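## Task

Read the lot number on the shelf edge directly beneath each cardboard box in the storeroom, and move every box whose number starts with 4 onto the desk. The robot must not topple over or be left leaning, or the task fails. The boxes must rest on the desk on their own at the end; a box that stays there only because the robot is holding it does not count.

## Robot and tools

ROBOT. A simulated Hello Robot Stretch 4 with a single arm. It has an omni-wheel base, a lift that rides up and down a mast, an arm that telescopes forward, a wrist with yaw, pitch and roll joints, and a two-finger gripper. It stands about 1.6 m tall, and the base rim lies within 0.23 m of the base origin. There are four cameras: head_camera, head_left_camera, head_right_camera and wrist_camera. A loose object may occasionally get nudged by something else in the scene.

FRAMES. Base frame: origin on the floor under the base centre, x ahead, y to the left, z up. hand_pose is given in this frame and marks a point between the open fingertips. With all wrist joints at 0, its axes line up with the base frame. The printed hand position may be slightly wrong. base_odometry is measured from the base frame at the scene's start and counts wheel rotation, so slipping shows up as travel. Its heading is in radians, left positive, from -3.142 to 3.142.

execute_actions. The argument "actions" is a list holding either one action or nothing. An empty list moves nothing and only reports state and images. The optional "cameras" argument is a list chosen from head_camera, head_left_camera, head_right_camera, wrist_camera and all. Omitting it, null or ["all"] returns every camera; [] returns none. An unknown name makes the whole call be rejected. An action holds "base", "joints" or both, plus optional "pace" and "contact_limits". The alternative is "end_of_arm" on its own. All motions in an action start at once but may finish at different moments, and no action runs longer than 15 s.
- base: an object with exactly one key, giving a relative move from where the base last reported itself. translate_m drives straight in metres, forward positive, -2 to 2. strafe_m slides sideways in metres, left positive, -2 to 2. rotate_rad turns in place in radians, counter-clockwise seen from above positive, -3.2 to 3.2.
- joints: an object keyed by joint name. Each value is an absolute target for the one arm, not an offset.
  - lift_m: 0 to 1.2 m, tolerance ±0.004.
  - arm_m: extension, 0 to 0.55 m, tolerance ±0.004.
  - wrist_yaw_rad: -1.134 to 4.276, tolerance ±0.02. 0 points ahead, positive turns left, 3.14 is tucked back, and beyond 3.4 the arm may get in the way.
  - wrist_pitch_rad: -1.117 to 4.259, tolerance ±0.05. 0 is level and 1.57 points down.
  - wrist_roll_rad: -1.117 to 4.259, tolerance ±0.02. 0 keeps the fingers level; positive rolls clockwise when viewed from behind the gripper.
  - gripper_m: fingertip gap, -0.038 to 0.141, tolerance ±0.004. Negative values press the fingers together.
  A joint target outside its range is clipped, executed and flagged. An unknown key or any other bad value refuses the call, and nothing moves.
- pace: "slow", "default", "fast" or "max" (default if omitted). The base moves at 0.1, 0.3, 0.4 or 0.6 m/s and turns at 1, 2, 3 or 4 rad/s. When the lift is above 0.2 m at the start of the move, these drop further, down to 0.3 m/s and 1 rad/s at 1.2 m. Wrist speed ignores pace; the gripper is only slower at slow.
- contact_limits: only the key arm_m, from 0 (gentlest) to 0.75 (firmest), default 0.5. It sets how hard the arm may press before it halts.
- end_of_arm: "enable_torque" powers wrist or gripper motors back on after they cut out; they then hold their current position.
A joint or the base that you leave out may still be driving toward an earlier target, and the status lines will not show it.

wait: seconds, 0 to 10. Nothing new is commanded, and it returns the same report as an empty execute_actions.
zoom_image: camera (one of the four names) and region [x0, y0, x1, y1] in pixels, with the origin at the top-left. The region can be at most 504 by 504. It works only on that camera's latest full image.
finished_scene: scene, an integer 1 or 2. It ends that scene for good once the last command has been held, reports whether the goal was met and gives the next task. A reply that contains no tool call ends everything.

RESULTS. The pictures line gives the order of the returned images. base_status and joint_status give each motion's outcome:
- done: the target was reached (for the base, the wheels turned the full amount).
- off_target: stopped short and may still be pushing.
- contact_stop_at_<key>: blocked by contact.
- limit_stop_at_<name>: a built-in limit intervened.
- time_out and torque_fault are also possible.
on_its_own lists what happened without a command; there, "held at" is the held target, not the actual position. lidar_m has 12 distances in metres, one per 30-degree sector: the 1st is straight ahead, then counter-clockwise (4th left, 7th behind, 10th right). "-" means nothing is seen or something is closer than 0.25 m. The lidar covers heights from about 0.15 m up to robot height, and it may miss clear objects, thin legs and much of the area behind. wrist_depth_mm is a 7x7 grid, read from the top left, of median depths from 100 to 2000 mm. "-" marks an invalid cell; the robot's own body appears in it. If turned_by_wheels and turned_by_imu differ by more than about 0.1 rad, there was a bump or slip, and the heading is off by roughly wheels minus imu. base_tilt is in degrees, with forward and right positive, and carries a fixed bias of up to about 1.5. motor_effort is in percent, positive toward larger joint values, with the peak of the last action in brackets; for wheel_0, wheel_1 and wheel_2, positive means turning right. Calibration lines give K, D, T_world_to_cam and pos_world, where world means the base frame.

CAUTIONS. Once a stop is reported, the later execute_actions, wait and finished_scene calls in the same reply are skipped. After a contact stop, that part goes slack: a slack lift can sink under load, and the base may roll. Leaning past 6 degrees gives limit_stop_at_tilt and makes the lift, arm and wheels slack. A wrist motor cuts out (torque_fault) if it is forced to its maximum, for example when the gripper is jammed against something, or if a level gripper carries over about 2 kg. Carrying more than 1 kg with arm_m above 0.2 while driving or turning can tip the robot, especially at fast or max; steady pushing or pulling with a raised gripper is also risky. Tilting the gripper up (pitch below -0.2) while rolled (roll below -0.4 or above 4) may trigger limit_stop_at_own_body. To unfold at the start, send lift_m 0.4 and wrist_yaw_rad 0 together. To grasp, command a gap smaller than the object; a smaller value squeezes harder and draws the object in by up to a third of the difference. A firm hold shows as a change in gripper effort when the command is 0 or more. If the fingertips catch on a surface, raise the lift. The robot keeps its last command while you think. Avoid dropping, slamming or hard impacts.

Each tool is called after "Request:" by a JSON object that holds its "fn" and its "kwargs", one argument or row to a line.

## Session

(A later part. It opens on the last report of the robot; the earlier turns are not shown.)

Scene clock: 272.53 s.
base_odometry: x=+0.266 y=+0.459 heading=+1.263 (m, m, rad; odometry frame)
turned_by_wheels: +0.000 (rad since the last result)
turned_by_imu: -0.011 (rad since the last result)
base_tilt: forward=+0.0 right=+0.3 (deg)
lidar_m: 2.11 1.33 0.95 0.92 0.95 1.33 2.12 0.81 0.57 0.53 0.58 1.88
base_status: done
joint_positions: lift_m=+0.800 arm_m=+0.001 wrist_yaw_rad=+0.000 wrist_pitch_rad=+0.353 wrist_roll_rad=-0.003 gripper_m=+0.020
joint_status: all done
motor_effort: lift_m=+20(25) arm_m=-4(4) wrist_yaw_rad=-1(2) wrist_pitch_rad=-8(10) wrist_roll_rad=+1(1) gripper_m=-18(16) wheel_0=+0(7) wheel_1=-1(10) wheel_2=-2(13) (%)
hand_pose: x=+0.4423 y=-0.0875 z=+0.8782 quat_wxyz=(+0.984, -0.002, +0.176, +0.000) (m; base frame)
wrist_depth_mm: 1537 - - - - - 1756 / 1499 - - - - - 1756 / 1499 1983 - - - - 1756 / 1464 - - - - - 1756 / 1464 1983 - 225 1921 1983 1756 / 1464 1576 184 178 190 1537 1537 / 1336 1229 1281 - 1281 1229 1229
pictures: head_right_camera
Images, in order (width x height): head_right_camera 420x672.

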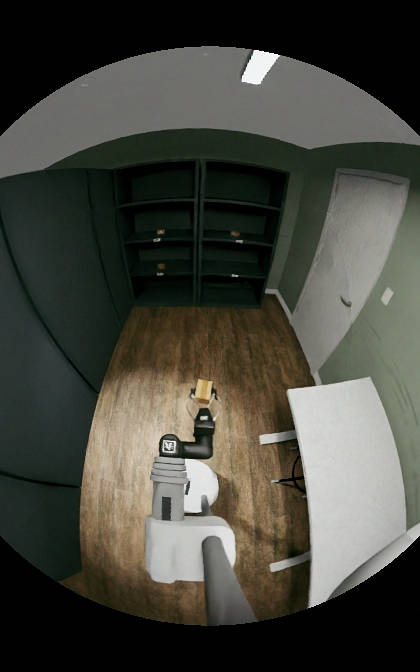

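Request:
{"fn": "execute_actions", "kwargs": {
  "actions": [
    {"base": {"rotate_rad": -1.53}, "pace": "default"}
  ],
  "cameras": ["head_camera", "wrist_camera"]
}}

Scene clock: 280.47 s.
base_odometry: x=+0.266 y=+0.459 heading=-0.267 (m, m, rad; odometry frame)
turned_by_wheels: -1.530 (rad since the last result)
turned_by_imu: -1.558 (rad since the last result)
base_tilt: forward=+0.1 right=+0.3 (deg)
lidar_m: 0.55 0.58 1.95 2.13 1.28 0.95 0.93 0.98 1.36 2.10 0.77 0.57
base_status: done
joint_positions: lift_m=+0.800 arm_m=+0.001 wrist_yaw_rad=+0.000 wrist_pitch_rad=+0.353 wrist_roll_rad=-0.003 gripper_m=+0.020
joint_status: not commanded
motor_effort: lift_m=+20(20) arm_m=-4(4) wrist_yaw_rad=-1(3) wrist_pitch_rad=-9(7) wrist_roll_rad=+3(3) gripper_m=-17(16) wheel_0=+3(7) wheel_1=+1(8) wheel_2=+2(5) (%)
hand_pose: x=+0.4423 y=-0.0875 z=+0.8782 quat_wxyz=(+0.984, -0.002, +0.176, +0.000) (m; base frame)
wrist_depth_mm: 1042 1025 1025 1042 1042 1008 1025 / 1060 1078 1078 1098 1098 1098 1078 / 1160 1138 1138 1138 1138 1098 1118 / 1205 798 798 778 759 759 732 / 585 580 569 226 559 549 539 / 455 449 183 178 190 427 424 / 1205 404 404 - 1229 1182 1182
pictures: head_camera, wrist_camera
camera_calibration (this result's frames):
wrist_camera: T_world_to_cam=[[-0.00207268, -0.999353, -0.0358932, -0.0495394], [-0.352004, 0.0343252, -0.935369, 1.03675], [0.935996, 0.0106958, -0.351847, 0.127759], [0, 0, 0, 1]] pos_world=[0.245254, -0.0864604, 1.01291]
Images, in order (width x height): head_camera 420x560, wrist_camera 616x392.

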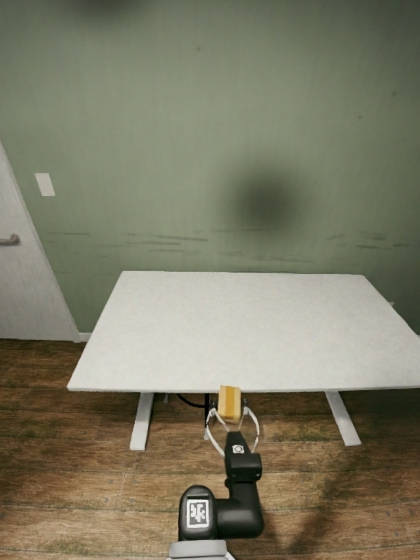

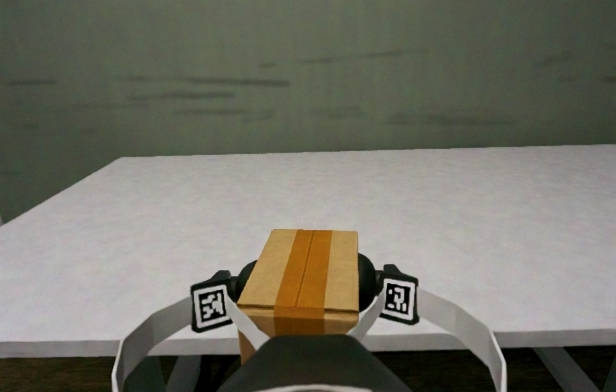

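Request:
{"fn": "execute_actions", "kwargs": {
  "actions": [
    {"joints": {"lift_m": 0.7, "arm_m": 0.3}, "pace": "fast", "contact_limits": {"arm_m": 0.2}}
  ],
  "cameras": ["wrist_camera"]
}}

Scene clock: 296.33 s.
base_odometry: x=+0.266 y=+0.459 heading=-0.267 (m, m, rad; odometry frame)
turned_by_wheels: +0.000 (rad since the last result)
turned_by_imu: -0.001 (rad since the last result)
base_tilt: forward=+0.1 right=+0.4 (deg)
lidar_m: 0.57 0.56 1.97 2.13 1.29 0.96 0.92 0.96 1.35 2.08 0.79 0.56
base_status: not commanded
joint_positions: lift_m=+0.700 arm_m=+0.299 wrist_yaw_rad=+0.000 wrist_pitch_rad=+0.353 wrist_roll_rad=-0.003 gripper_m=+0.020
joint_status: all done
motor_effort: lift_m=+14(20) arm_m=+5(4) wrist_yaw_rad=-2(0) wrist_pitch_rad=-11(10) wrist_roll_rad=+2(1) gripper_m=-17(15) wheel_0=+3(3) wheel_1=+2(2) wheel_2=+2(2) (%)
contact_limits: arm_m 0.2
hand_pose: x=+0.7408 y=-0.0873 z=+0.7787 quat_wxyz=(+0.984, -0.002, +0.176, +0.000) (m; base frame)
wrist_depth_mm: 759 759 750 750 741 759 759 / 809 788 788 788 788 788 788 / 831 820 831 820 778 768 750 / 530 517 508 500 492 480 473 / 375 370 364 226 357 349 347 / 290 289 184 178 190 274 273 / 236 227 233 - 230 220 225
pictures: wrist_camera
camera_calibration (this result's frames):
wrist_camera: T_world_to_cam=[[-0.00163066, -0.999354, -0.0358932, -0.0527006], [-0.351975, 0.03417, -0.935385, 1.04871], [0.936008, 0.0111082, -0.351804, -0.186616], [0, 0, 0, 1]] pos_world=[0.543708, -0.0864279, 0.913403]
Images, in order (width x height): wrist_camera 616x392.

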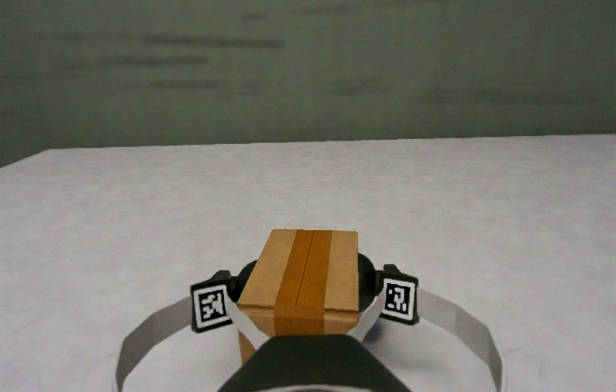

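Request:
{"fn": "execute_actions", "kwargs": {
  "actions": [
    {"joints": {"lift_m": 0.686}, "pace": "slow"}
  ],
  "cameras": []
}}

Scene clock: 300.73 s.
base_odometry: x=+0.266 y=+0.459 heading=-0.267 (m, m, rad; odometry frame)
turned_by_wheels: +0.000 (rad since the last result)
turned_by_imu: -0.001 (rad since the last result)
base_tilt: forward=+0.1 right=+0.4 (deg)
lidar_m: 0.57 0.57 1.95 2.12 1.30 0.96 0.92 0.96 1.34 2.12 0.76 0.57
base_status: not commanded
joint_positions: lift_m=+0.686 arm_m=+0.299 wrist_yaw_rad=+0.000 wrist_pitch_rad=+0.353 wrist_roll_rad=-0.003 gripper_m=+0.020
joint_status: all done
motor_effort: lift_m=+14(14) arm_m=+5(5) wrist_yaw_rad=-2(2) wrist_pitch_rad=-9(10) wrist_roll_rad=+1(2) gripper_m=-14(17) wheel_0=+3(3) wheel_1=+2(2) wheel_2=+2(2) (%)
hand_pose: x=+0.7408 y=-0.0873 z=+0.7647 quat_wxyz=(+0.984, -0.002, +0.176, +0.000) (m; base frame)
wrist_depth_mm: 759 750 759 750 759 750 750 / 798 788 798 788 798 788 788 / 831 820 778 759 732 707 691 / 484 480 466 462 452 442 439 / 345 343 338 225 327 325 320 / 267 266 184 177 190 254 254 / 219 209 216 - 212 204 209
pictures: none
No camera images: the call's "cameras" was empty. Leave "cameras" out to get every camera's image.

The depth readings now match the height where the box sat on the shelf, so I'll release it.

Request:
{"fn": "execute_actions", "kwargs": {
  "actions": [
    {"joints": {"gripper_m": 0.12}}
  ],
  "cameras": ["wrist_camera"]
}}

Scene clock: 305.77 s.
base_odometry: x=+0.266 y=+0.459 heading=-0.267 (m, m, rad; odometry frame)
turned_by_wheels: +0.000 (rad since the last result)
turned_by_imu: -0.001 (rad since the last result)
base_tilt: forward=+0.0 right=+0.4 (deg)
lidar_m: 0.56 0.59 1.95 2.13 1.29 0.96 0.92 0.97 1.35 2.10 0.74 0.56
base_status: not commanded
joint_positions: lift_m=+0.686 arm_m=+0.299 wrist_yaw_rad=+0.000 wrist_pitch_rad=+0.353 wrist_roll_rad=-0.003 gripper_m=+0.120
joint_status: all done
motor_effort: lift_m=+14(14) arm_m=+4(5) wrist_yaw_rad=-2(2) wrist_pitch_rad=-6(9) wrist_roll_rad=+3(2) gripper_m=-1(18) wheel_0=+3(3) wheel_1=+2(1) wheel_2=+2(1) (%)
hand_pose: x=+0.7408 y=-0.0874 z=+0.7649 quat_wxyz=(+0.984, -0.002, +0.175, +0.000) (m; base frame)
wrist_depth_mm: 750 750 750 750 750 750 750 / 798 788 798 798 788 788 788 / 820 820 778 750 741 715 699 / 492 480 469 462 455 449 442 / 345 343 340 236 327 325 322 / 268 256 202 189 237 244 253 / 220 217 217 - 212 207 209
pictures: wrist_camera
camera_calibration (this result's frames):
wrist_camera: T_world_to_cam=[[-0.00165466, -0.999354, -0.0358946, -0.0531888], [-0.351441, 0.034186, -0.935586, 1.03558], [0.936209, 0.0110667, -0.351271, -0.192081], [0, 0, 0, 1]] pos_world=[0.543686, -0.0864312, 0.899495]
Images, in order (width x height): wrist_camera 616x392.

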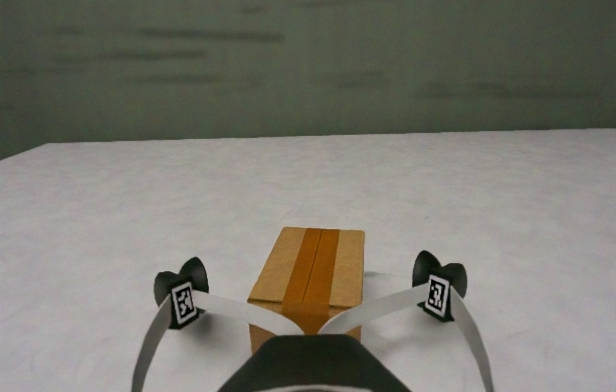

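Request:
{"fn": "execute_actions", "kwargs": {
  "actions": [
    {"joints": {"lift_m": 0.7, "arm_m": 0.0}, "pace": "max"}
  ],
  "cameras": ["head_camera"]
}}

Request:
{"fn": "execute_actions", "kwargs": {
  "actions": [
    {"base": {"strafe_m": -1.55}, "joints": {"lift_m": 0.3, "wrist_yaw_rad": 3.0, "wrist_pitch_rad": 0.0}, "pace": "max"}
  ]
}}

Scene clock: 330.73 s.
base_odometry: x=+0.266 y=+0.459 heading=-0.267 (m, m, rad; odometry frame)
turned_by_wheels: +0.000 (rad since the last result)
turned_by_imu: -0.001 (rad since the last result)
base_tilt: forward=+0.1 right=+0.4 (deg)
lidar_m: 0.53 0.56 1.98 2.11 1.29 0.95 0.92 0.97 1.35 2.11 0.76 0.56
base_status: not commanded
joint_positions: lift_m=+0.700 arm_m=+0.001 wrist_yaw_rad=+0.000 wrist_pitch_rad=+0.352 wrist_roll_rad=-0.003 gripper_m=+0.120
joint_status: all done
motor_effort: lift_m=+21(21) arm_m=-5(5) wrist_yaw_rad=+0(2) wrist_pitch_rad=-6(7) wrist_roll_rad=+3(1) gripper_m=-1(1) wheel_0=+3(3) wheel_1=+2(2) wheel_2=+1(1) (%)
hand_pose: x=+0.4425 y=-0.0875 z=+0.7784 quat_wxyz=(+0.985, -0.002, +0.175, +0.000) (m; base frame)
wrist_depth_mm: 1025 1042 1042 1025 1025 1042 1025 / 1098 1078 1078 1078 1078 1098 1078 / 1160 878 854 831 809 788 759 / 535 525 517 480 496 492 480 / 379 373 370 368 366 375 373 / 1366 820 217 591 1255 1308 1336 / 1182 1078 1118 - 1138 1118 1118
pictures: head_camera
Images, in order (width x height): head_camera 420x560.

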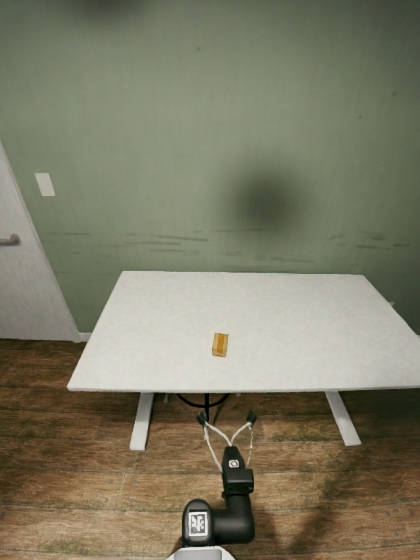

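Scene clock: 335.50 s.
base_odometry: x=-0.142 y=-1.036 heading=-0.267 (m, m, rad; odometry frame)
turned_by_wheels: +0.000 (rad since the last result)
turned_by_imu: -0.003 (rad since the last result)
base_tilt: forward=+0.0 right=+0.3 (deg)
lidar_m: 1.29 0.74 0.75 3.45 1.36 1.05 2.24 0.85 0.61 0.53 0.59 0.82
base_status: done
joint_positions: lift_m=+0.300 arm_m=+0.001 wrist_yaw_rad=+3.000 wrist_pitch_rad=+0.003 wrist_roll_rad=-0.003 gripper_m=+0.120
joint_status: all done
motor_effort: lift_m=+15(26) arm_m=-4(5) wrist_yaw_rad=-1(7) wrist_pitch_rad=-6(12) wrist_roll_rad=+4(2) gripper_m=-1(1) wheel_0=-1(12) wheel_1=+2(11) wheel_2=+1(1) (%)
hand_pose: x=-0.1016 y=+0.1273 z=+0.4777 quat_wxyz=(+0.071, -0.001, -0.002, +0.997) (m; base frame)
wrist_depth_mm: 143 249 - - 1138 1205 1229 / 114 148 - - 1160 1182 1229 / 118 148 - - 1182 1205 1281 / 143 206 - - 1160 1205 1255 / 1205 1983 - - 1182 1205 1229 / 1205 1537 217 1661 1182 1205 1255 / 1098 1160 1138 - 1118 1025 1060
pictures: head_camera, head_left_camera, head_right_camera, wrist_camera
camera_calibration (this result's frames):
wrist_camera: T_world_to_cam=[[0.130697, 0.990827, -0.0343644, -0.0909887], [0.00428109, -0.0352254, -0.99937, 0.538934], [-0.991413, 0.130468, -0.00884568, 0.118725], [0, 0, 0, 1]] pos_world=[0.12729, 0.0936484, 0.536518]
Images, in order (width x height): head_camera 420x560, head_left_camera 420x672, head_right_camera 420x672, wrist_camera 616x392.

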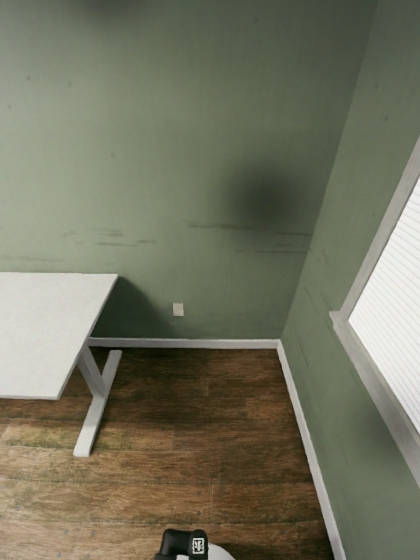

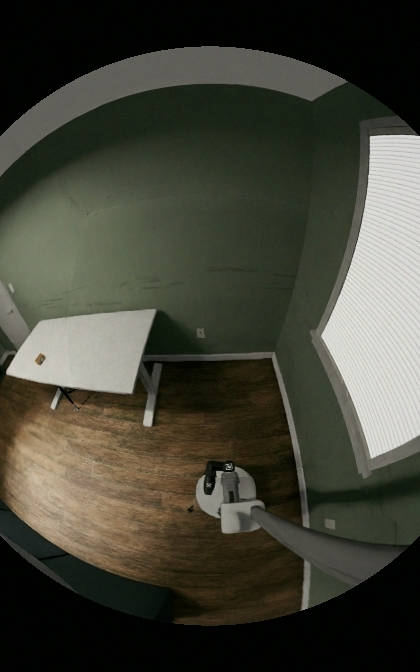

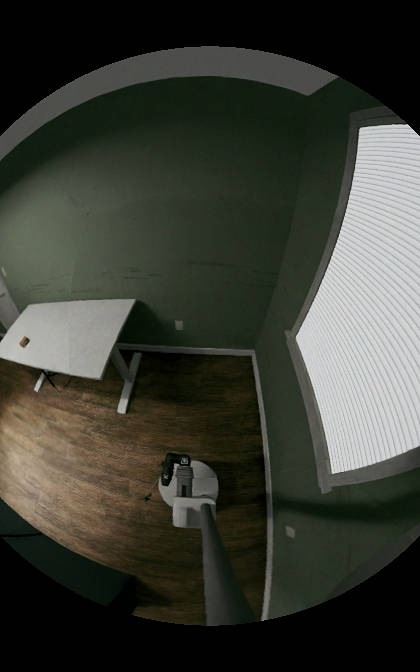

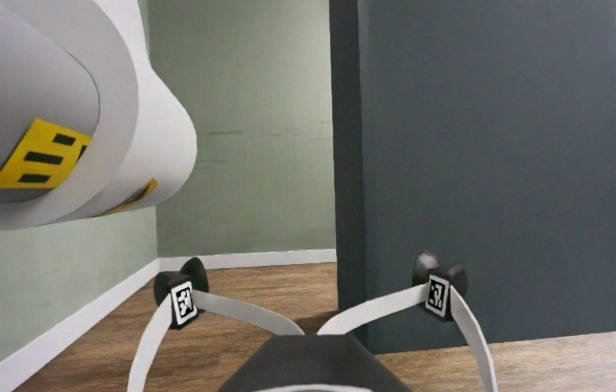

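Request:
{"fn": "execute_actions", "kwargs": {
  "actions": [
    {"base": {"translate_m": -2.0}, "pace": "max"}
  ]
}}

Scene clock: 352.50 s.
base_odometry: x=-2.072 y=-0.509 heading=-0.267 (m, m, rad; odometry frame)
turned_by_wheels: +0.000 (rad since the last result)
turned_by_imu: -0.017 (rad since the last result)
base_tilt: forward=+0.2 right=+0.3 (deg)
lidar_m: 2.17 0.72 0.79 1.67 0.64 0.44 0.43 0.45 0.57 0.54 0.57 0.81
base_status: done
joint_positions: lift_m=+0.300 arm_m=+0.001 wrist_yaw_rad=+3.000 wrist_pitch_rad=+0.003 wrist_roll_rad=-0.003 gripper_m=+0.120
joint_status: not commanded
motor_effort: lift_m=+15(15) arm_m=-4(4) wrist_yaw_rad=-1(1) wrist_pitch_rad=-8(7) wrist_roll_rad=+1(2) gripper_m=-2(1) wheel_0=+0(6) wheel_1=+2(9) wheel_2=-2(14) (%)
hand_pose: x=-0.1016 y=+0.1273 z=+0.4777 quat_wxyz=(+0.071, -0.001, -0.002, +0.997) (m; base frame)
wrist_depth_mm: 143 247 564 585 603 627 654 / 114 148 569 585 609 627 654 / 118 148 569 591 615 627 654 / 143 207 569 591 615 634 647 / 535 559 574 591 609 634 654 / 535 549 218 591 603 640 654 / 539 554 569 - 615 634 661
pictures: head_camera, head_left_camera, head_right_camera, wrist_camera
camera_calibration (this result's frames):
wrist_camera: T_world_to_cam=[[0.130652, 0.990833, -0.0343644, -0.0909809], [0.0042827, -0.0352253, -0.99937, 0.538934], [-0.991419, 0.130422, -0.00884567, 0.118726], [0, 0, 0, 1]] pos_world=[0.127286, 0.0936464, 0.536518]
Images, in order (width x height): head_camera 420x560, head_left_camera 420x672, head_right_camera 420x672, wrist_camera 616x392.

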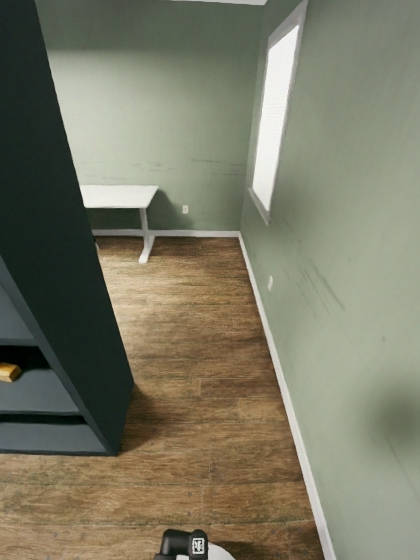

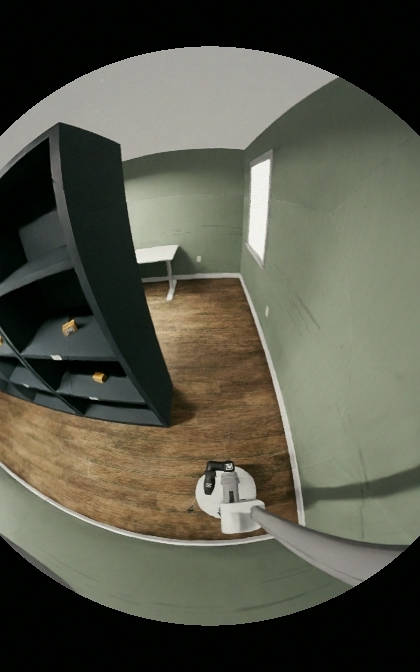

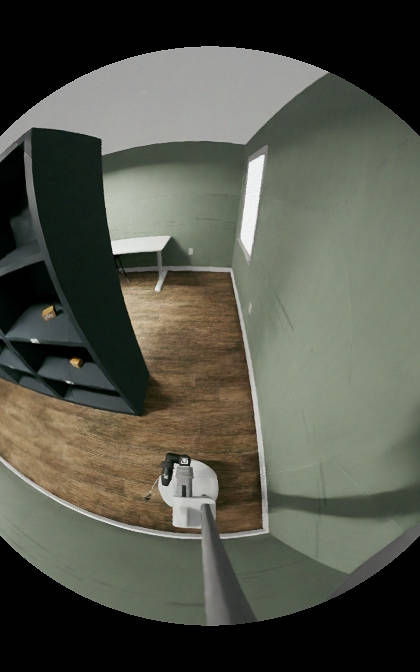

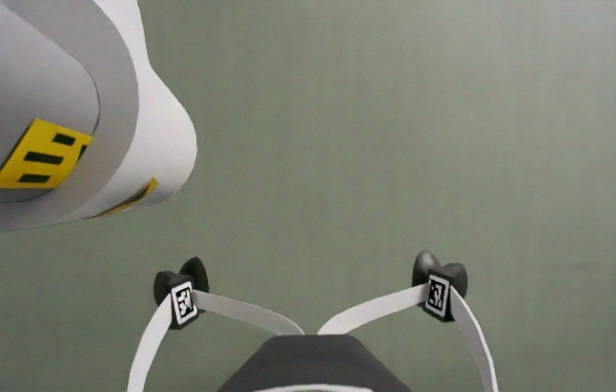

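Request:
{"fn": "execute_actions", "kwargs": {
  "actions": [
    {"base": {"strafe_m": 0.55}, "joints": {"lift_m": 0.5, "wrist_yaw_rad": 0.55}, "pace": "max"}
  ],
  "cameras": ["head_camera", "head_left_camera", "wrist_camera"]
}}

Scene clock: 393.87 s.
base_odometry: x=-1.927 y=+0.022 heading=-0.267 (m, m, rad; odometry frame)
turned_by_wheels: +0.000 (rad since the last result)
turned_by_imu: +0.000 (rad since the last result)
base_tilt: forward=+0.0 right=+0.3 (deg)
lidar_m: 0.54 0.58 0.82 1.65 0.63 0.44 0.43 0.46 0.63 1.11 1.16 1.61
base_status: done
joint_positions: lift_m=+0.500 arm_m=+0.001 wrist_yaw_rad=+0.550 wrist_pitch_rad=+0.002 wrist_roll_rad=-0.003 gripper_m=+0.120
joint_status: all done
motor_effort: lift_m=+19(25) arm_m=-4(4) wrist_yaw_rad=-1(7) wrist_pitch_rad=-9(6) wrist_roll_rad=+3(2) gripper_m=-1(0) wheel_0=+1(13) wheel_1=-2(13) wheel_2=-1(2) (%)
hand_pose: x=+0.4632 y=+0.0763 z=+0.6774 quat_wxyz=(+0.962, -0.002, +0.001, +0.272) (m; base frame)
wrist_depth_mm: 699 521 525 539 549 554 307 / 707 788 809 842 759 683 320 / 732 891 1042 878 778 691 336 / 732 891 1025 878 778 683 349 / 732 878 1008 891 788 691 364 / 707 569 217 580 492 517 364 / 750 820 459 - 397 379 301
pictures: head_camera, head_left_camera, wrist_camera
camera_calibration (this result's frames):
wrist_camera: T_world_to_cam=[[0.531484, -0.846371, -0.0343631, -0.152909], [-0.0256906, 0.0244424, -0.999371, 0.743601], [0.846679, 0.532033, -0.008753, -0.195031], [0, 0, 0, 1]] pos_world=[0.265501, -0.0438303, 0.736172]
Images, in order (width x height): head_camera 420x560, head_left_camera 420x672, wrist_camera 616x392.

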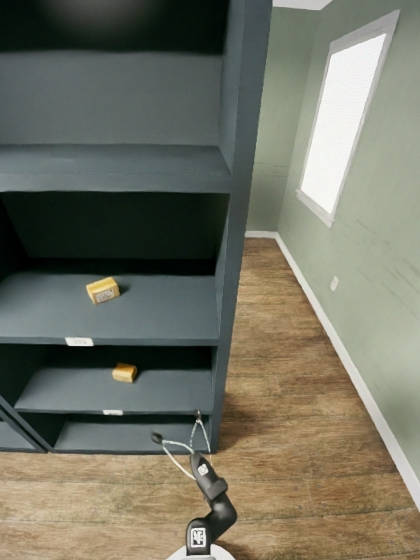

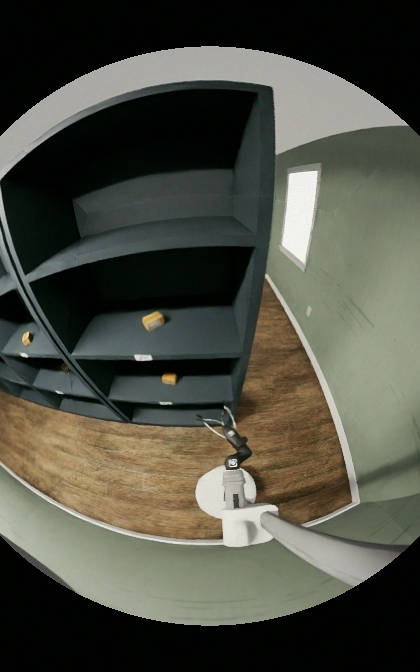

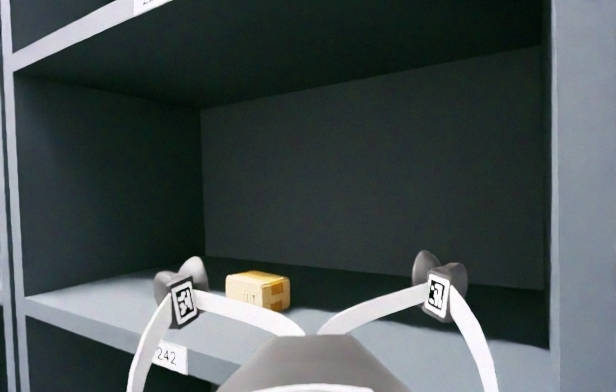

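Request:
{"fn": "zoom_image", "kwargs": {
  "camera": "wrist_camera",
  "region": [110, 0, 210, 40]
}}

Request:
{"fn": "zoom_image", "kwargs": {
  "camera": "head_camera",
  "region": [50, 325, 110, 360]
}}

Request:
{"fn": "zoom_image", "kwargs": {
  "camera": "wrist_camera",
  "region": [120, 320, 220, 392]
}}

Region (110, 0, 210, 40) of wrist_camera's 616x392 image, scaled by 5.040; it fills the top 202 rows of this view, and the rest is white.

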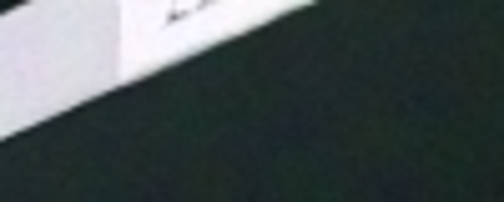

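Region (50, 325, 110, 360) of head_camera's 420x560 image, scaled by 8.400, with more detail than that image has; it fills the top 294 rows of this view, and the rest is white.

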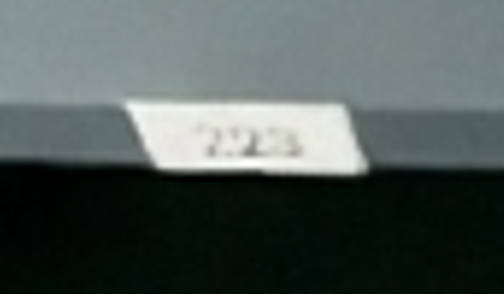

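Region (120, 320, 220, 392) of wrist_camera's 616x392 image, scaled by 5.040; it fills the top 363 rows of this view, and the rest is white.

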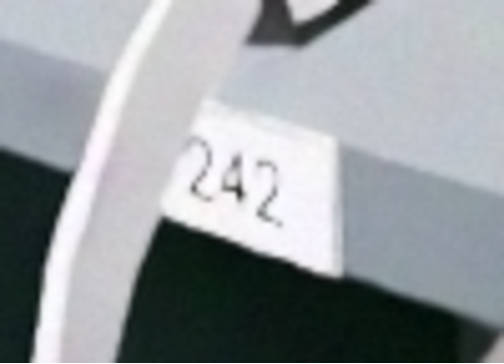

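Request:
{"fn": "execute_actions", "kwargs": {
  "actions": [
    {"base": {"strafe_m": 1.05}, "joints": {"lift_m": 0.3, "wrist_yaw_rad": 0.9}, "pace": "max"}
  ],
  "cameras": ["head_camera", "head_left_camera", "wrist_camera"]
}}

Scene clock: 415.60 s.
base_odometry: x=-1.650 y=+1.035 heading=-0.267 (m, m, rad; odometry frame)
turned_by_wheels: +0.000 (rad since the last result)
turned_by_imu: +0.000 (rad since the last result)
base_tilt: forward=+0.1 right=+0.4 (deg)
lidar_m: 0.56 0.59 0.83 1.58 0.60 0.44 0.41 0.44 0.59 1.74 0.80 0.59
base_status: done
joint_positions: lift_m=+0.300 arm_m=+0.001 wrist_yaw_rad=+0.900 wrist_pitch_rad=+0.002 wrist_roll_rad=-0.003 gripper_m=+0.120
joint_status: all done
motor_effort: lift_m=+16(16) arm_m=-4(4) wrist_yaw_rad=-1(4) wrist_pitch_rad=-8(8) wrist_roll_rad=+2(4) gripper_m=+0(1) wheel_0=+3(13) wheel_1=-2(14) wheel_2=-1(1) (%)
hand_pose: x=+0.4194 y=+0.1717 z=+0.4776 quat_wxyz=(+0.900, -0.002, +0.000, +0.435) (m; base frame)
wrist_depth_mm: - 1499 768 878 904 759 640 / - 1537 778 878 946 768 647 / - 1576 768 878 960 732 647 / - 1618 788 798 404 325 270 / - 1576 768 878 960 750 661 / 1708 1464 218 854 917 741 661 / 1160 1060 809 - 917 768 661
pictures: head_camera, head_left_camera, wrist_camera
camera_calibration (this result's frames):
wrist_camera: T_world_to_cam=[[0.789415, -0.612897, -0.0343631, -0.204033], [-0.0325119, 0.0141559, -0.999371, 0.545155], [0.612998, 0.790036, -0.00875156, -0.156673], [0, 0, 0, 1]] pos_world=[0.274831, -0.0089914, 0.53643]
Images, in order (width x height): head_camera 420x560, head_left_camera 420x672, wrist_camera 616x392.

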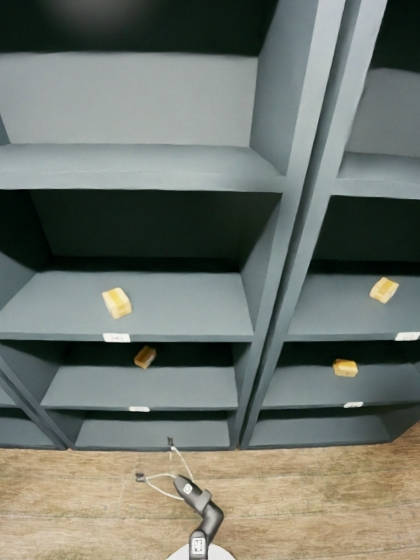

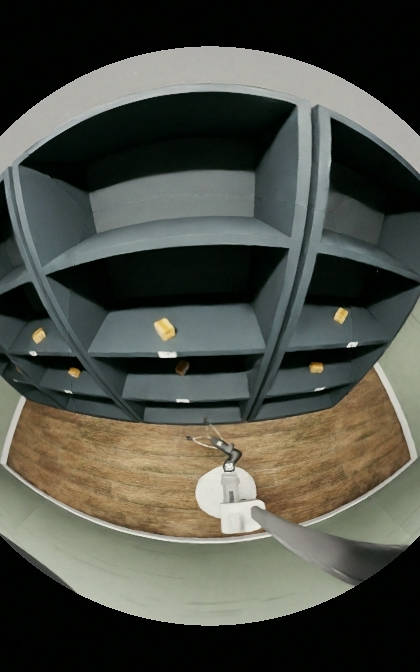

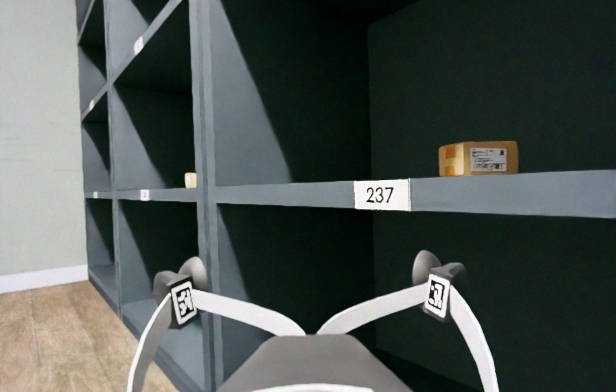

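Request:
{"fn": "zoom_image", "kwargs": {
  "camera": "head_camera",
  "region": [85, 280, 165, 350]
}}

Request:
{"fn": "zoom_image", "kwargs": {
  "camera": "wrist_camera",
  "region": [120, 165, 210, 215]
}}

Region (85, 280, 165, 350) of head_camera's 420x560 image, scaled by 6.300, with more detail than that image has; it fills the top 441 rows of this view, and the rest is white.

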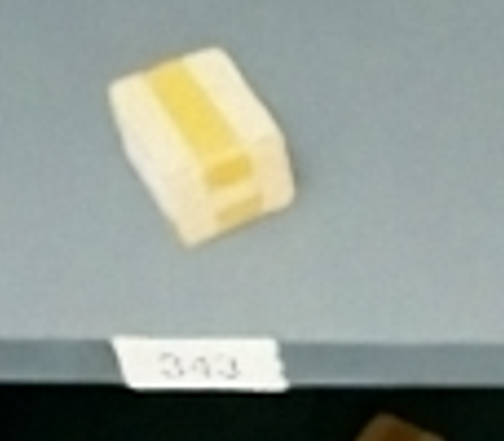

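Region (120, 165, 210, 215) of wrist_camera's 616x392 image, scaled by 5.600.

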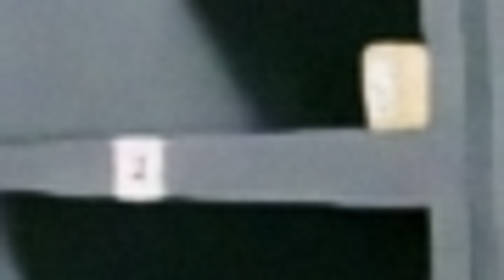

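Request:
{"fn": "execute_actions", "kwargs": {
  "actions": [
    {"base": {"strafe_m": 1.65}, "pace": "max"}
  ],
  "cameras": ["head_camera", "head_left_camera", "wrist_camera"]
}}

Scene clock: 434.20 s.
base_odometry: x=-1.214 y=+2.626 heading=-0.267 (m, m, rad; odometry frame)
turned_by_wheels: +0.000 (rad since the last result)
turned_by_imu: +0.001 (rad since the last result)
base_tilt: forward=+0.1 right=+0.3 (deg)
lidar_m: 0.59 0.62 0.89 0.94 0.55 0.39 0.38 0.40 0.57 1.66 0.86 0.62
base_status: done
joint_positions: lift_m=+0.300 arm_m=+0.001 wrist_yaw_rad=+0.900 wrist_pitch_rad=+0.002 wrist_roll_rad=-0.003 gripper_m=+0.120
joint_status: not commanded
motor_effort: lift_m=+17(17) arm_m=-4(4) wrist_yaw_rad=-2(0) wrist_pitch_rad=-7(7) wrist_roll_rad=+2(1) gripper_m=-1(1) wheel_0=+1(13) wheel_1=+0(15) wheel_2=-1(0) (%)
hand_pose: x=+0.4194 y=+0.1717 z=+0.4776 quat_wxyz=(+0.900, -0.002, +0.000, +0.435) (m; base frame)
wrist_depth_mm: 788 904 946 991 931 788 661 / 788 904 991 1160 976 788 676 / 788 904 991 1160 976 798 676 / 788 904 976 1078 462 357 296 / 798 904 976 1182 991 778 691 / 788 866 218 1160 946 768 683 / 798 891 960 - 917 788 699
pictures: head_camera, head_left_camera, wrist_camera
camera_calibration (this result's frames):
wrist_camera: T_world_to_cam=[[0.78942, -0.612891, -0.0343634, -0.204035], [-0.0325199, 0.0141459, -0.999371, 0.545132], [0.612991, 0.790041, -0.00876408, -0.156666], [0, 0, 0, 1]] pos_world=[0.274832, -0.00898996, 0.536405]
Images, in order (width x height): head_camera 420x560, head_left_camera 420x672, wrist_camera 616x392.

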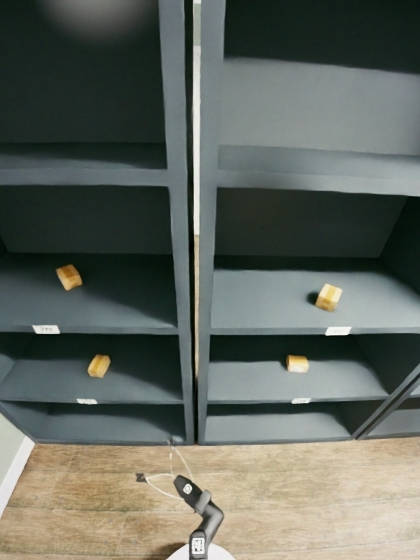

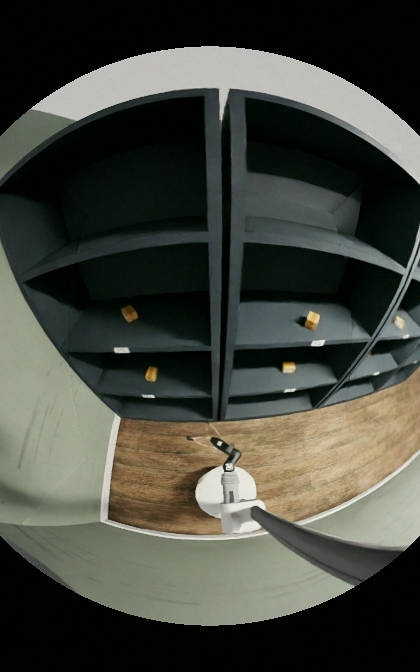

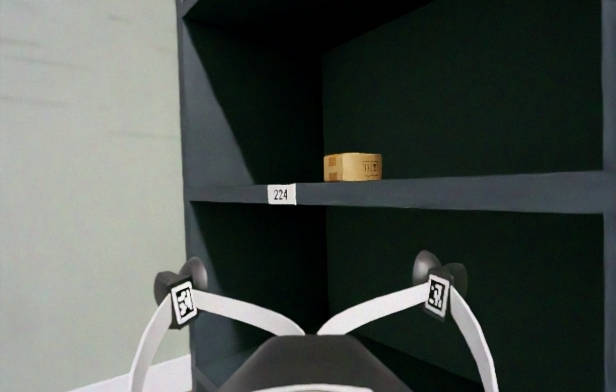

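Request:
{"fn": "zoom_image", "kwargs": {
  "camera": "head_camera",
  "region": [20, 255, 110, 345]
}}

Request:
{"fn": "zoom_image", "kwargs": {
  "camera": "head_camera",
  "region": [295, 275, 375, 345]
}}

Request:
{"fn": "zoom_image", "kwargs": {
  "camera": "head_camera",
  "region": [265, 345, 335, 410]
}}

Region (20, 255, 110, 345) of head_camera's 420x560 image, scaled by 5.600, with more detail than that image has.

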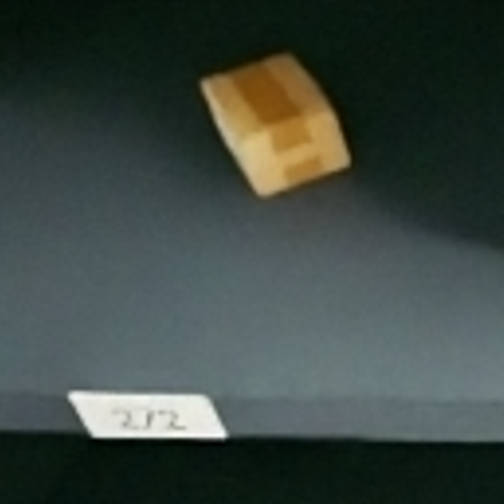

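Region (295, 275, 375, 345) of head_camera's 420x560 image, scaled by 6.300, with more detail than that image has; it fills the top 441 rows of this view, and the rest is white.

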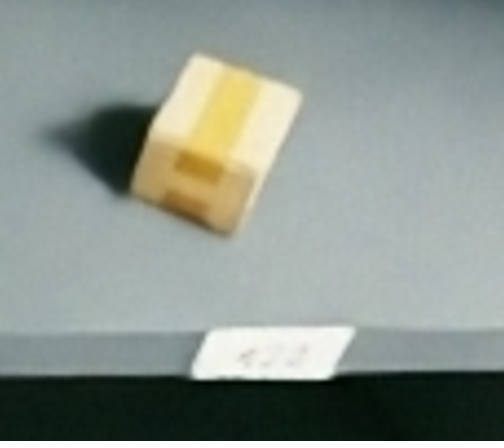

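Region (265, 345, 335, 410) of head_camera's 420x560 image, scaled by 7.200, with more detail than that image has; it fills the top 468 rows of this view, and the rest is white.

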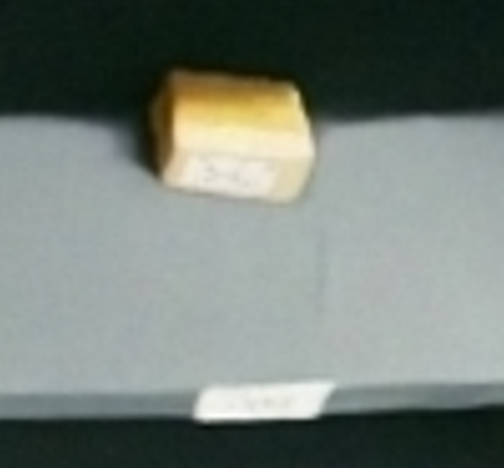

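Request:
{"fn": "execute_actions", "kwargs": {
  "actions": [
    {"joints": {"lift_m": 0.48, "wrist_yaw_rad": -0.68}, "pace": "max"}
  ],
  "cameras": ["head_camera", "wrist_camera"]
}}

Scene clock: 451.03 s.
base_odometry: x=-1.214 y=+2.626 heading=-0.267 (m, m, rad; odometry frame)
turned_by_wheels: +0.000 (rad since the last result)
turned_by_imu: -0.001 (rad since the last result)
base_tilt: forward=+0.1 right=+0.4 (deg)
lidar_m: 0.59 0.63 0.88 0.94 0.56 0.39 0.38 0.40 0.58 1.64 0.84 0.62
base_status: not commanded
joint_positions: lift_m=+0.480 arm_m=+0.001 wrist_yaw_rad=-0.680 wrist_pitch_rad=+0.002 wrist_roll_rad=-0.003 gripper_m=+0.120
joint_status: all done
motor_effort: lift_m=+20(25) arm_m=-4(4) wrist_yaw_rad=-2(12) wrist_pitch_rad=-5(8) wrist_roll_rad=+3(2) gripper_m=+4(1) wheel_0=+1(1) wheel_1=+0(0) wheel_2=-1(1) (%)
hand_pose: x=+0.3410 y=-0.2493 z=+0.6573 quat_wxyz=(+0.943, -0.001, +0.002, -0.333) (m; base frame)
wrist_depth_mm: 554 559 569 615 878 1537 1499 / 723 809 878 917 891 1060 1499 / 741 842 991 1138 946 1618 1499 / 741 854 976 1138 960 1708 1537 / 741 831 917 991 866 991 1464 / 564 512 218 597 676 1576 1537 / 382 415 946 - 931 891 1366
pictures: head_camera, wrist_camera
camera_calibration (this result's frames):
wrist_camera: T_world_to_cam=[[-0.619917, -0.783914, -0.0343619, 0.043989], [0.0145274, 0.032318, -0.999372, 0.716616], [0.784533, -0.620027, -0.00864631, -0.184599], [0, 0, 0, 1]] pos_world=[0.161683, -0.103132, 0.716082]
Images, in order (width x height): head_camera 420x560, wrist_camera 616x392.

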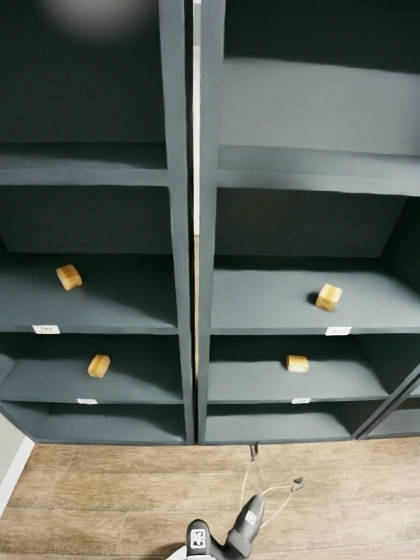

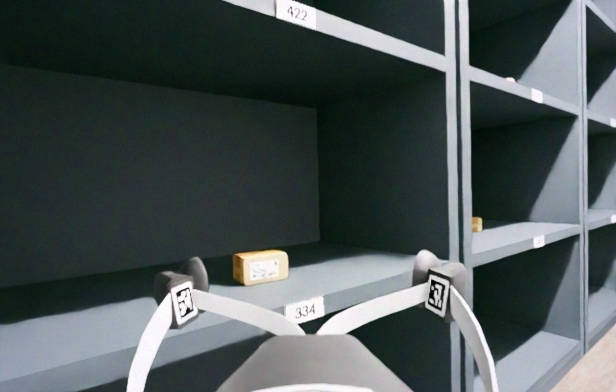

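Request:
{"fn": "execute_actions", "kwargs": {
  "actions": [
    {"base": {"strafe_m": -0.233}, "joints": {"lift_m": 1.045, "wrist_yaw_rad": -0.65, "wrist_pitch_rad": 0.35, "gripper_m": 0.135}, "pace": "max"}
  ],
  "cameras": ["head_camera", "wrist_camera"]
}}

Scene clock: 539.87 s.
base_odometry: x=-1.276 y=+2.402 heading=-0.267 (m, m, rad; odometry frame)
turned_by_wheels: +0.000 (rad since the last result)
turned_by_imu: -0.002 (rad since the last result)
base_tilt: forward=+0.1 right=+0.4 (deg)
lidar_m: 0.58 0.62 0.87 1.16 0.57 0.40 0.39 0.42 0.58 1.67 0.85 0.62
base_status: done
joint_positions: lift_m=+1.045 arm_m=+0.001 wrist_yaw_rad=-0.650 wrist_pitch_rad=+0.352 wrist_roll_rad=-0.003 gripper_m=+0.135
joint_status: all done
motor_effort: lift_m=+21(28) arm_m=-4(4) wrist_yaw_rad=-1(2) wrist_pitch_rad=-7(9) wrist_roll_rad=+2(2) gripper_m=-1(1) wheel_0=-2(17) wheel_1=+1(12) wheel_2=-1(1) (%)
hand_pose: x=+0.3342 y=-0.2335 z=+1.1234 quat_wxyz=(+0.933, +0.054, +0.167, -0.314) (m; base frame)
wrist_depth_mm: 683 778 891 778 640 1397 1205 / 707 809 931 831 683 1464 1281 / 741 831 946 891 723 1078 1336 / 723 750 723 723 759 1576 1661 / 535 517 554 917 809 1430 - / 415 433 1042 1042 842 1182 1863 / 842 904 931 - 976 1499 1618
pictures: head_camera, wrist_camera
camera_calibration (this result's frames):
wrist_camera: T_world_to_cam=[[-0.606366, -0.794375, -0.0358956, 0.0629517], [-0.258656, 0.239723, -0.935751, 1.25031], [0.751942, -0.558123, -0.35083, 0.244357], [0, 0, 0, 1]] pos_world=[0.17783, -0.113339, 1.25797]
Images, in order (width x height): head_camera 420x560, wrist_camera 616x392.

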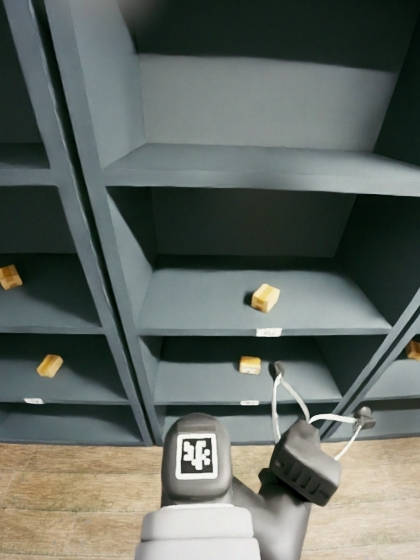

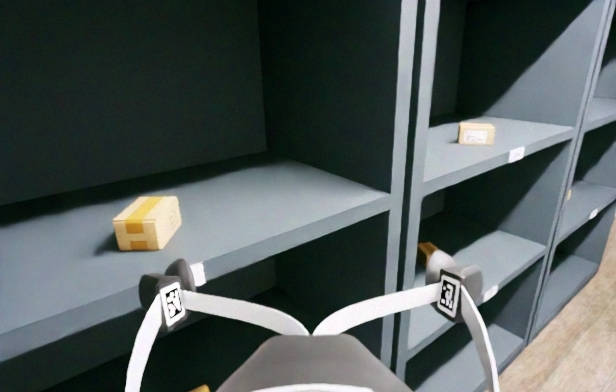

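Request:
{"fn": "execute_actions", "kwargs": {
  "actions": [
    {"joints": {"lift_m": 1.015, "arm_m": 0.366}, "pace": "fast", "contact_limits": {"arm_m": 0.2}}
  ],
  "cameras": ["head_camera", "wrist_camera"]
}}

Scene clock: 551.33 s.
base_odometry: x=-1.276 y=+2.402 heading=-0.267 (m, m, rad; odometry frame)
turned_by_wheels: +0.000 (rad since the last result)
turned_by_imu: -0.001 (rad since the last result)
base_tilt: forward=+0.1 right=+0.4 (deg)
lidar_m: 0.58 0.61 0.89 1.18 0.54 0.40 0.38 0.40 0.57 1.66 0.84 0.62
base_status: not commanded
joint_positions: lift_m=+1.015 arm_m=+0.365 wrist_yaw_rad=-0.650 wrist_pitch_rad=+0.352 wrist_roll_rad=-0.003 gripper_m=+0.135
joint_status: all done
motor_effort: lift_m=+14(22) arm_m=+4(6) wrist_yaw_rad=-2(3) wrist_pitch_rad=-7(6) wrist_roll_rad=+3(2) gripper_m=-1(1) wheel_0=-2(2) wheel_1=+1(1) wheel_2=-1(2) (%)
contact_limits: arm_m 0.2
hand_pose: x=+0.6988 y=-0.2334 z=+1.0940 quat_wxyz=(+0.933, +0.054, +0.167, -0.314) (m; base frame)
wrist_depth_mm: 399 449 508 603 621 508 439 / 413 466 539 634 654 525 455 / 424 488 564 661 683 549 469 / 439 504 569 627 621 549 477 / 442 462 455 452 445 442 436 / 362 330 289 276 322 320 349 / 296 283 291 - 287 285 504
pictures: head_camera, wrist_camera
camera_calibration (this result's frames):
wrist_camera: T_world_to_cam=[[-0.606028, -0.794633, -0.0358956, 0.282738], [-0.258766, 0.239618, -0.935747, 1.31709], [0.752177, -0.5578, -0.350839, -0.0401791], [0, 0, 0, 1]] pos_world=[0.542387, -0.113337, 1.22851]
Images, in order (width x height): head_camera 420x560, wrist_camera 616x392.

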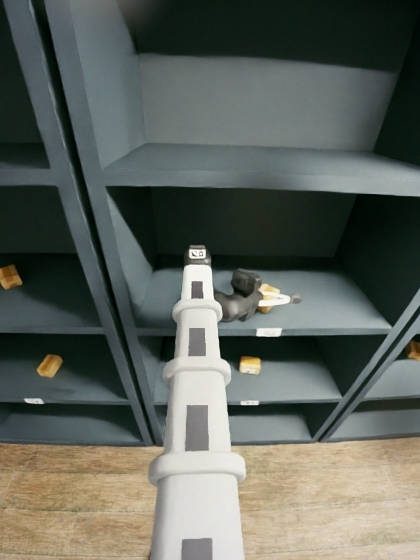

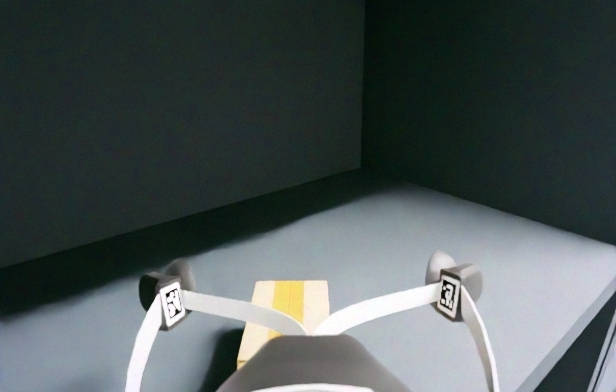

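Request:
{"fn": "execute_actions", "kwargs": {
  "actions": [
    {"joints": {"lift_m": 0.957, "arm_m": 0.391}, "contact_limits": {"arm_m": 0.2}}
  ],
  "cameras": ["wrist_camera"]
}}

Scene clock: 571.87 s.
base_odometry: x=-1.276 y=+2.402 heading=-0.267 (m, m, rad; odometry frame)
turned_by_wheels: +0.000 (rad since the last result)
turned_by_imu: -0.001 (rad since the last result)
base_tilt: forward=+0.1 right=+0.4 (deg)
lidar_m: 0.59 0.62 0.86 1.18 0.54 0.40 0.39 0.39 0.57 1.66 0.84 0.62
base_status: not commanded
joint_positions: lift_m=+0.957 arm_m=+0.390 wrist_yaw_rad=-0.650 wrist_pitch_rad=+0.352 wrist_roll_rad=-0.003 gripper_m=+0.135
joint_status: all done
motor_effort: lift_m=+14(15) arm_m=+4(6) wrist_yaw_rad=-2(2) wrist_pitch_rad=-5(5) wrist_roll_rad=+2(2) gripper_m=-1(1) wheel_0=-1(2) wheel_1=+1(1) wheel_2=-1(1) (%)
contact_limits: arm_m 0.2
hand_pose: x=+0.7238 y=-0.2335 z=+1.0360 quat_wxyz=(+0.933, +0.054, +0.167, -0.314) (m; base frame)
wrist_depth_mm: 379 427 492 574 621 508 439 / 392 445 512 609 647 525 452 / 404 462 535 621 654 544 466 / 418 455 477 469 462 452 445 / 349 345 342 237 334 329 325 / 271 246 217 191 239 238 256 / 220 212 218 - 214 211 226
pictures: wrist_camera
camera_calibration (this result's frames):
wrist_camera: T_world_to_cam=[[-0.606214, -0.794491, -0.0358955, 0.295894], [-0.258714, 0.239682, -0.935746, 1.26928], [0.752045, -0.557975, -0.350844, -0.0792156], [0, 0, 0, 1]] pos_world=[0.567329, -0.113338, 1.17055]
Images, in order (width x height): wrist_camera 616x392.

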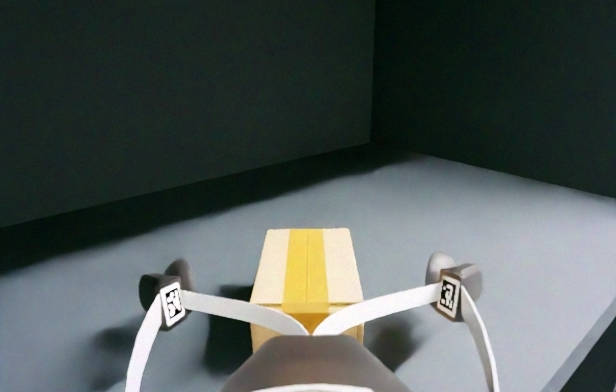

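The box is centred between the fingers, so I'll close the gripper.

Request:
{"fn": "execute_actions", "kwargs": {
  "actions": [
    {"joints": {"gripper_m": 0.02, "lift_m": 0.954}}
  ],
  "cameras": ["wrist_camera"]
}}

Scene clock: 576.90 s.
base_odometry: x=-1.276 y=+2.402 heading=-0.267 (m, m, rad; odometry frame)
turned_by_wheels: +0.000 (rad since the last result)
turned_by_imu: -0.001 (rad since the last result)
base_tilt: forward=+0.2 right=+0.4 (deg)
lidar_m: 0.59 0.63 0.87 1.17 0.56 0.40 0.40 0.41 0.58 1.66 0.84 0.60
base_status: not commanded
joint_positions: lift_m=+0.954 arm_m=+0.390 wrist_yaw_rad=-0.650 wrist_pitch_rad=+0.353 wrist_roll_rad=-0.003 gripper_m=+0.020
joint_status: all done
motor_effort: lift_m=+14(17) arm_m=+5(5) wrist_yaw_rad=-2(2) wrist_pitch_rad=-7(8) wrist_roll_rad=+2(3) gripper_m=-18(15) wheel_0=-2(2) wheel_1=+1(1) wheel_2=-1(1) (%)
hand_pose: x=+0.7237 y=-0.2334 z=+1.0327 quat_wxyz=(+0.933, +0.055, +0.167, -0.314) (m; base frame)
wrist_depth_mm: 379 427 488 569 621 504 439 / 392 442 512 603 640 525 455 / 404 459 535 615 647 549 469 / 413 455 462 455 449 445 439 / 340 338 332 224 325 320 319 / 264 262 188 179 185 252 250 / 216 206 213 - 210 201 221
pictures: wrist_camera
camera_calibration (this result's frames):
wrist_camera: T_world_to_cam=[[-0.606239, -0.794472, -0.0358934, 0.295798], [-0.259501, 0.240277, -0.935375, 1.26647], [0.751754, -0.557746, -0.351831, -0.0789955], [0, 0, 0, 1]] pos_world=[0.56736, -0.11336, 1.16745]
Images, in order (width x height): wrist_camera 616x392.

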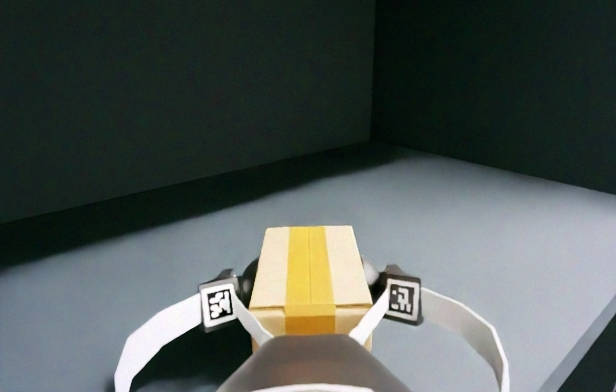

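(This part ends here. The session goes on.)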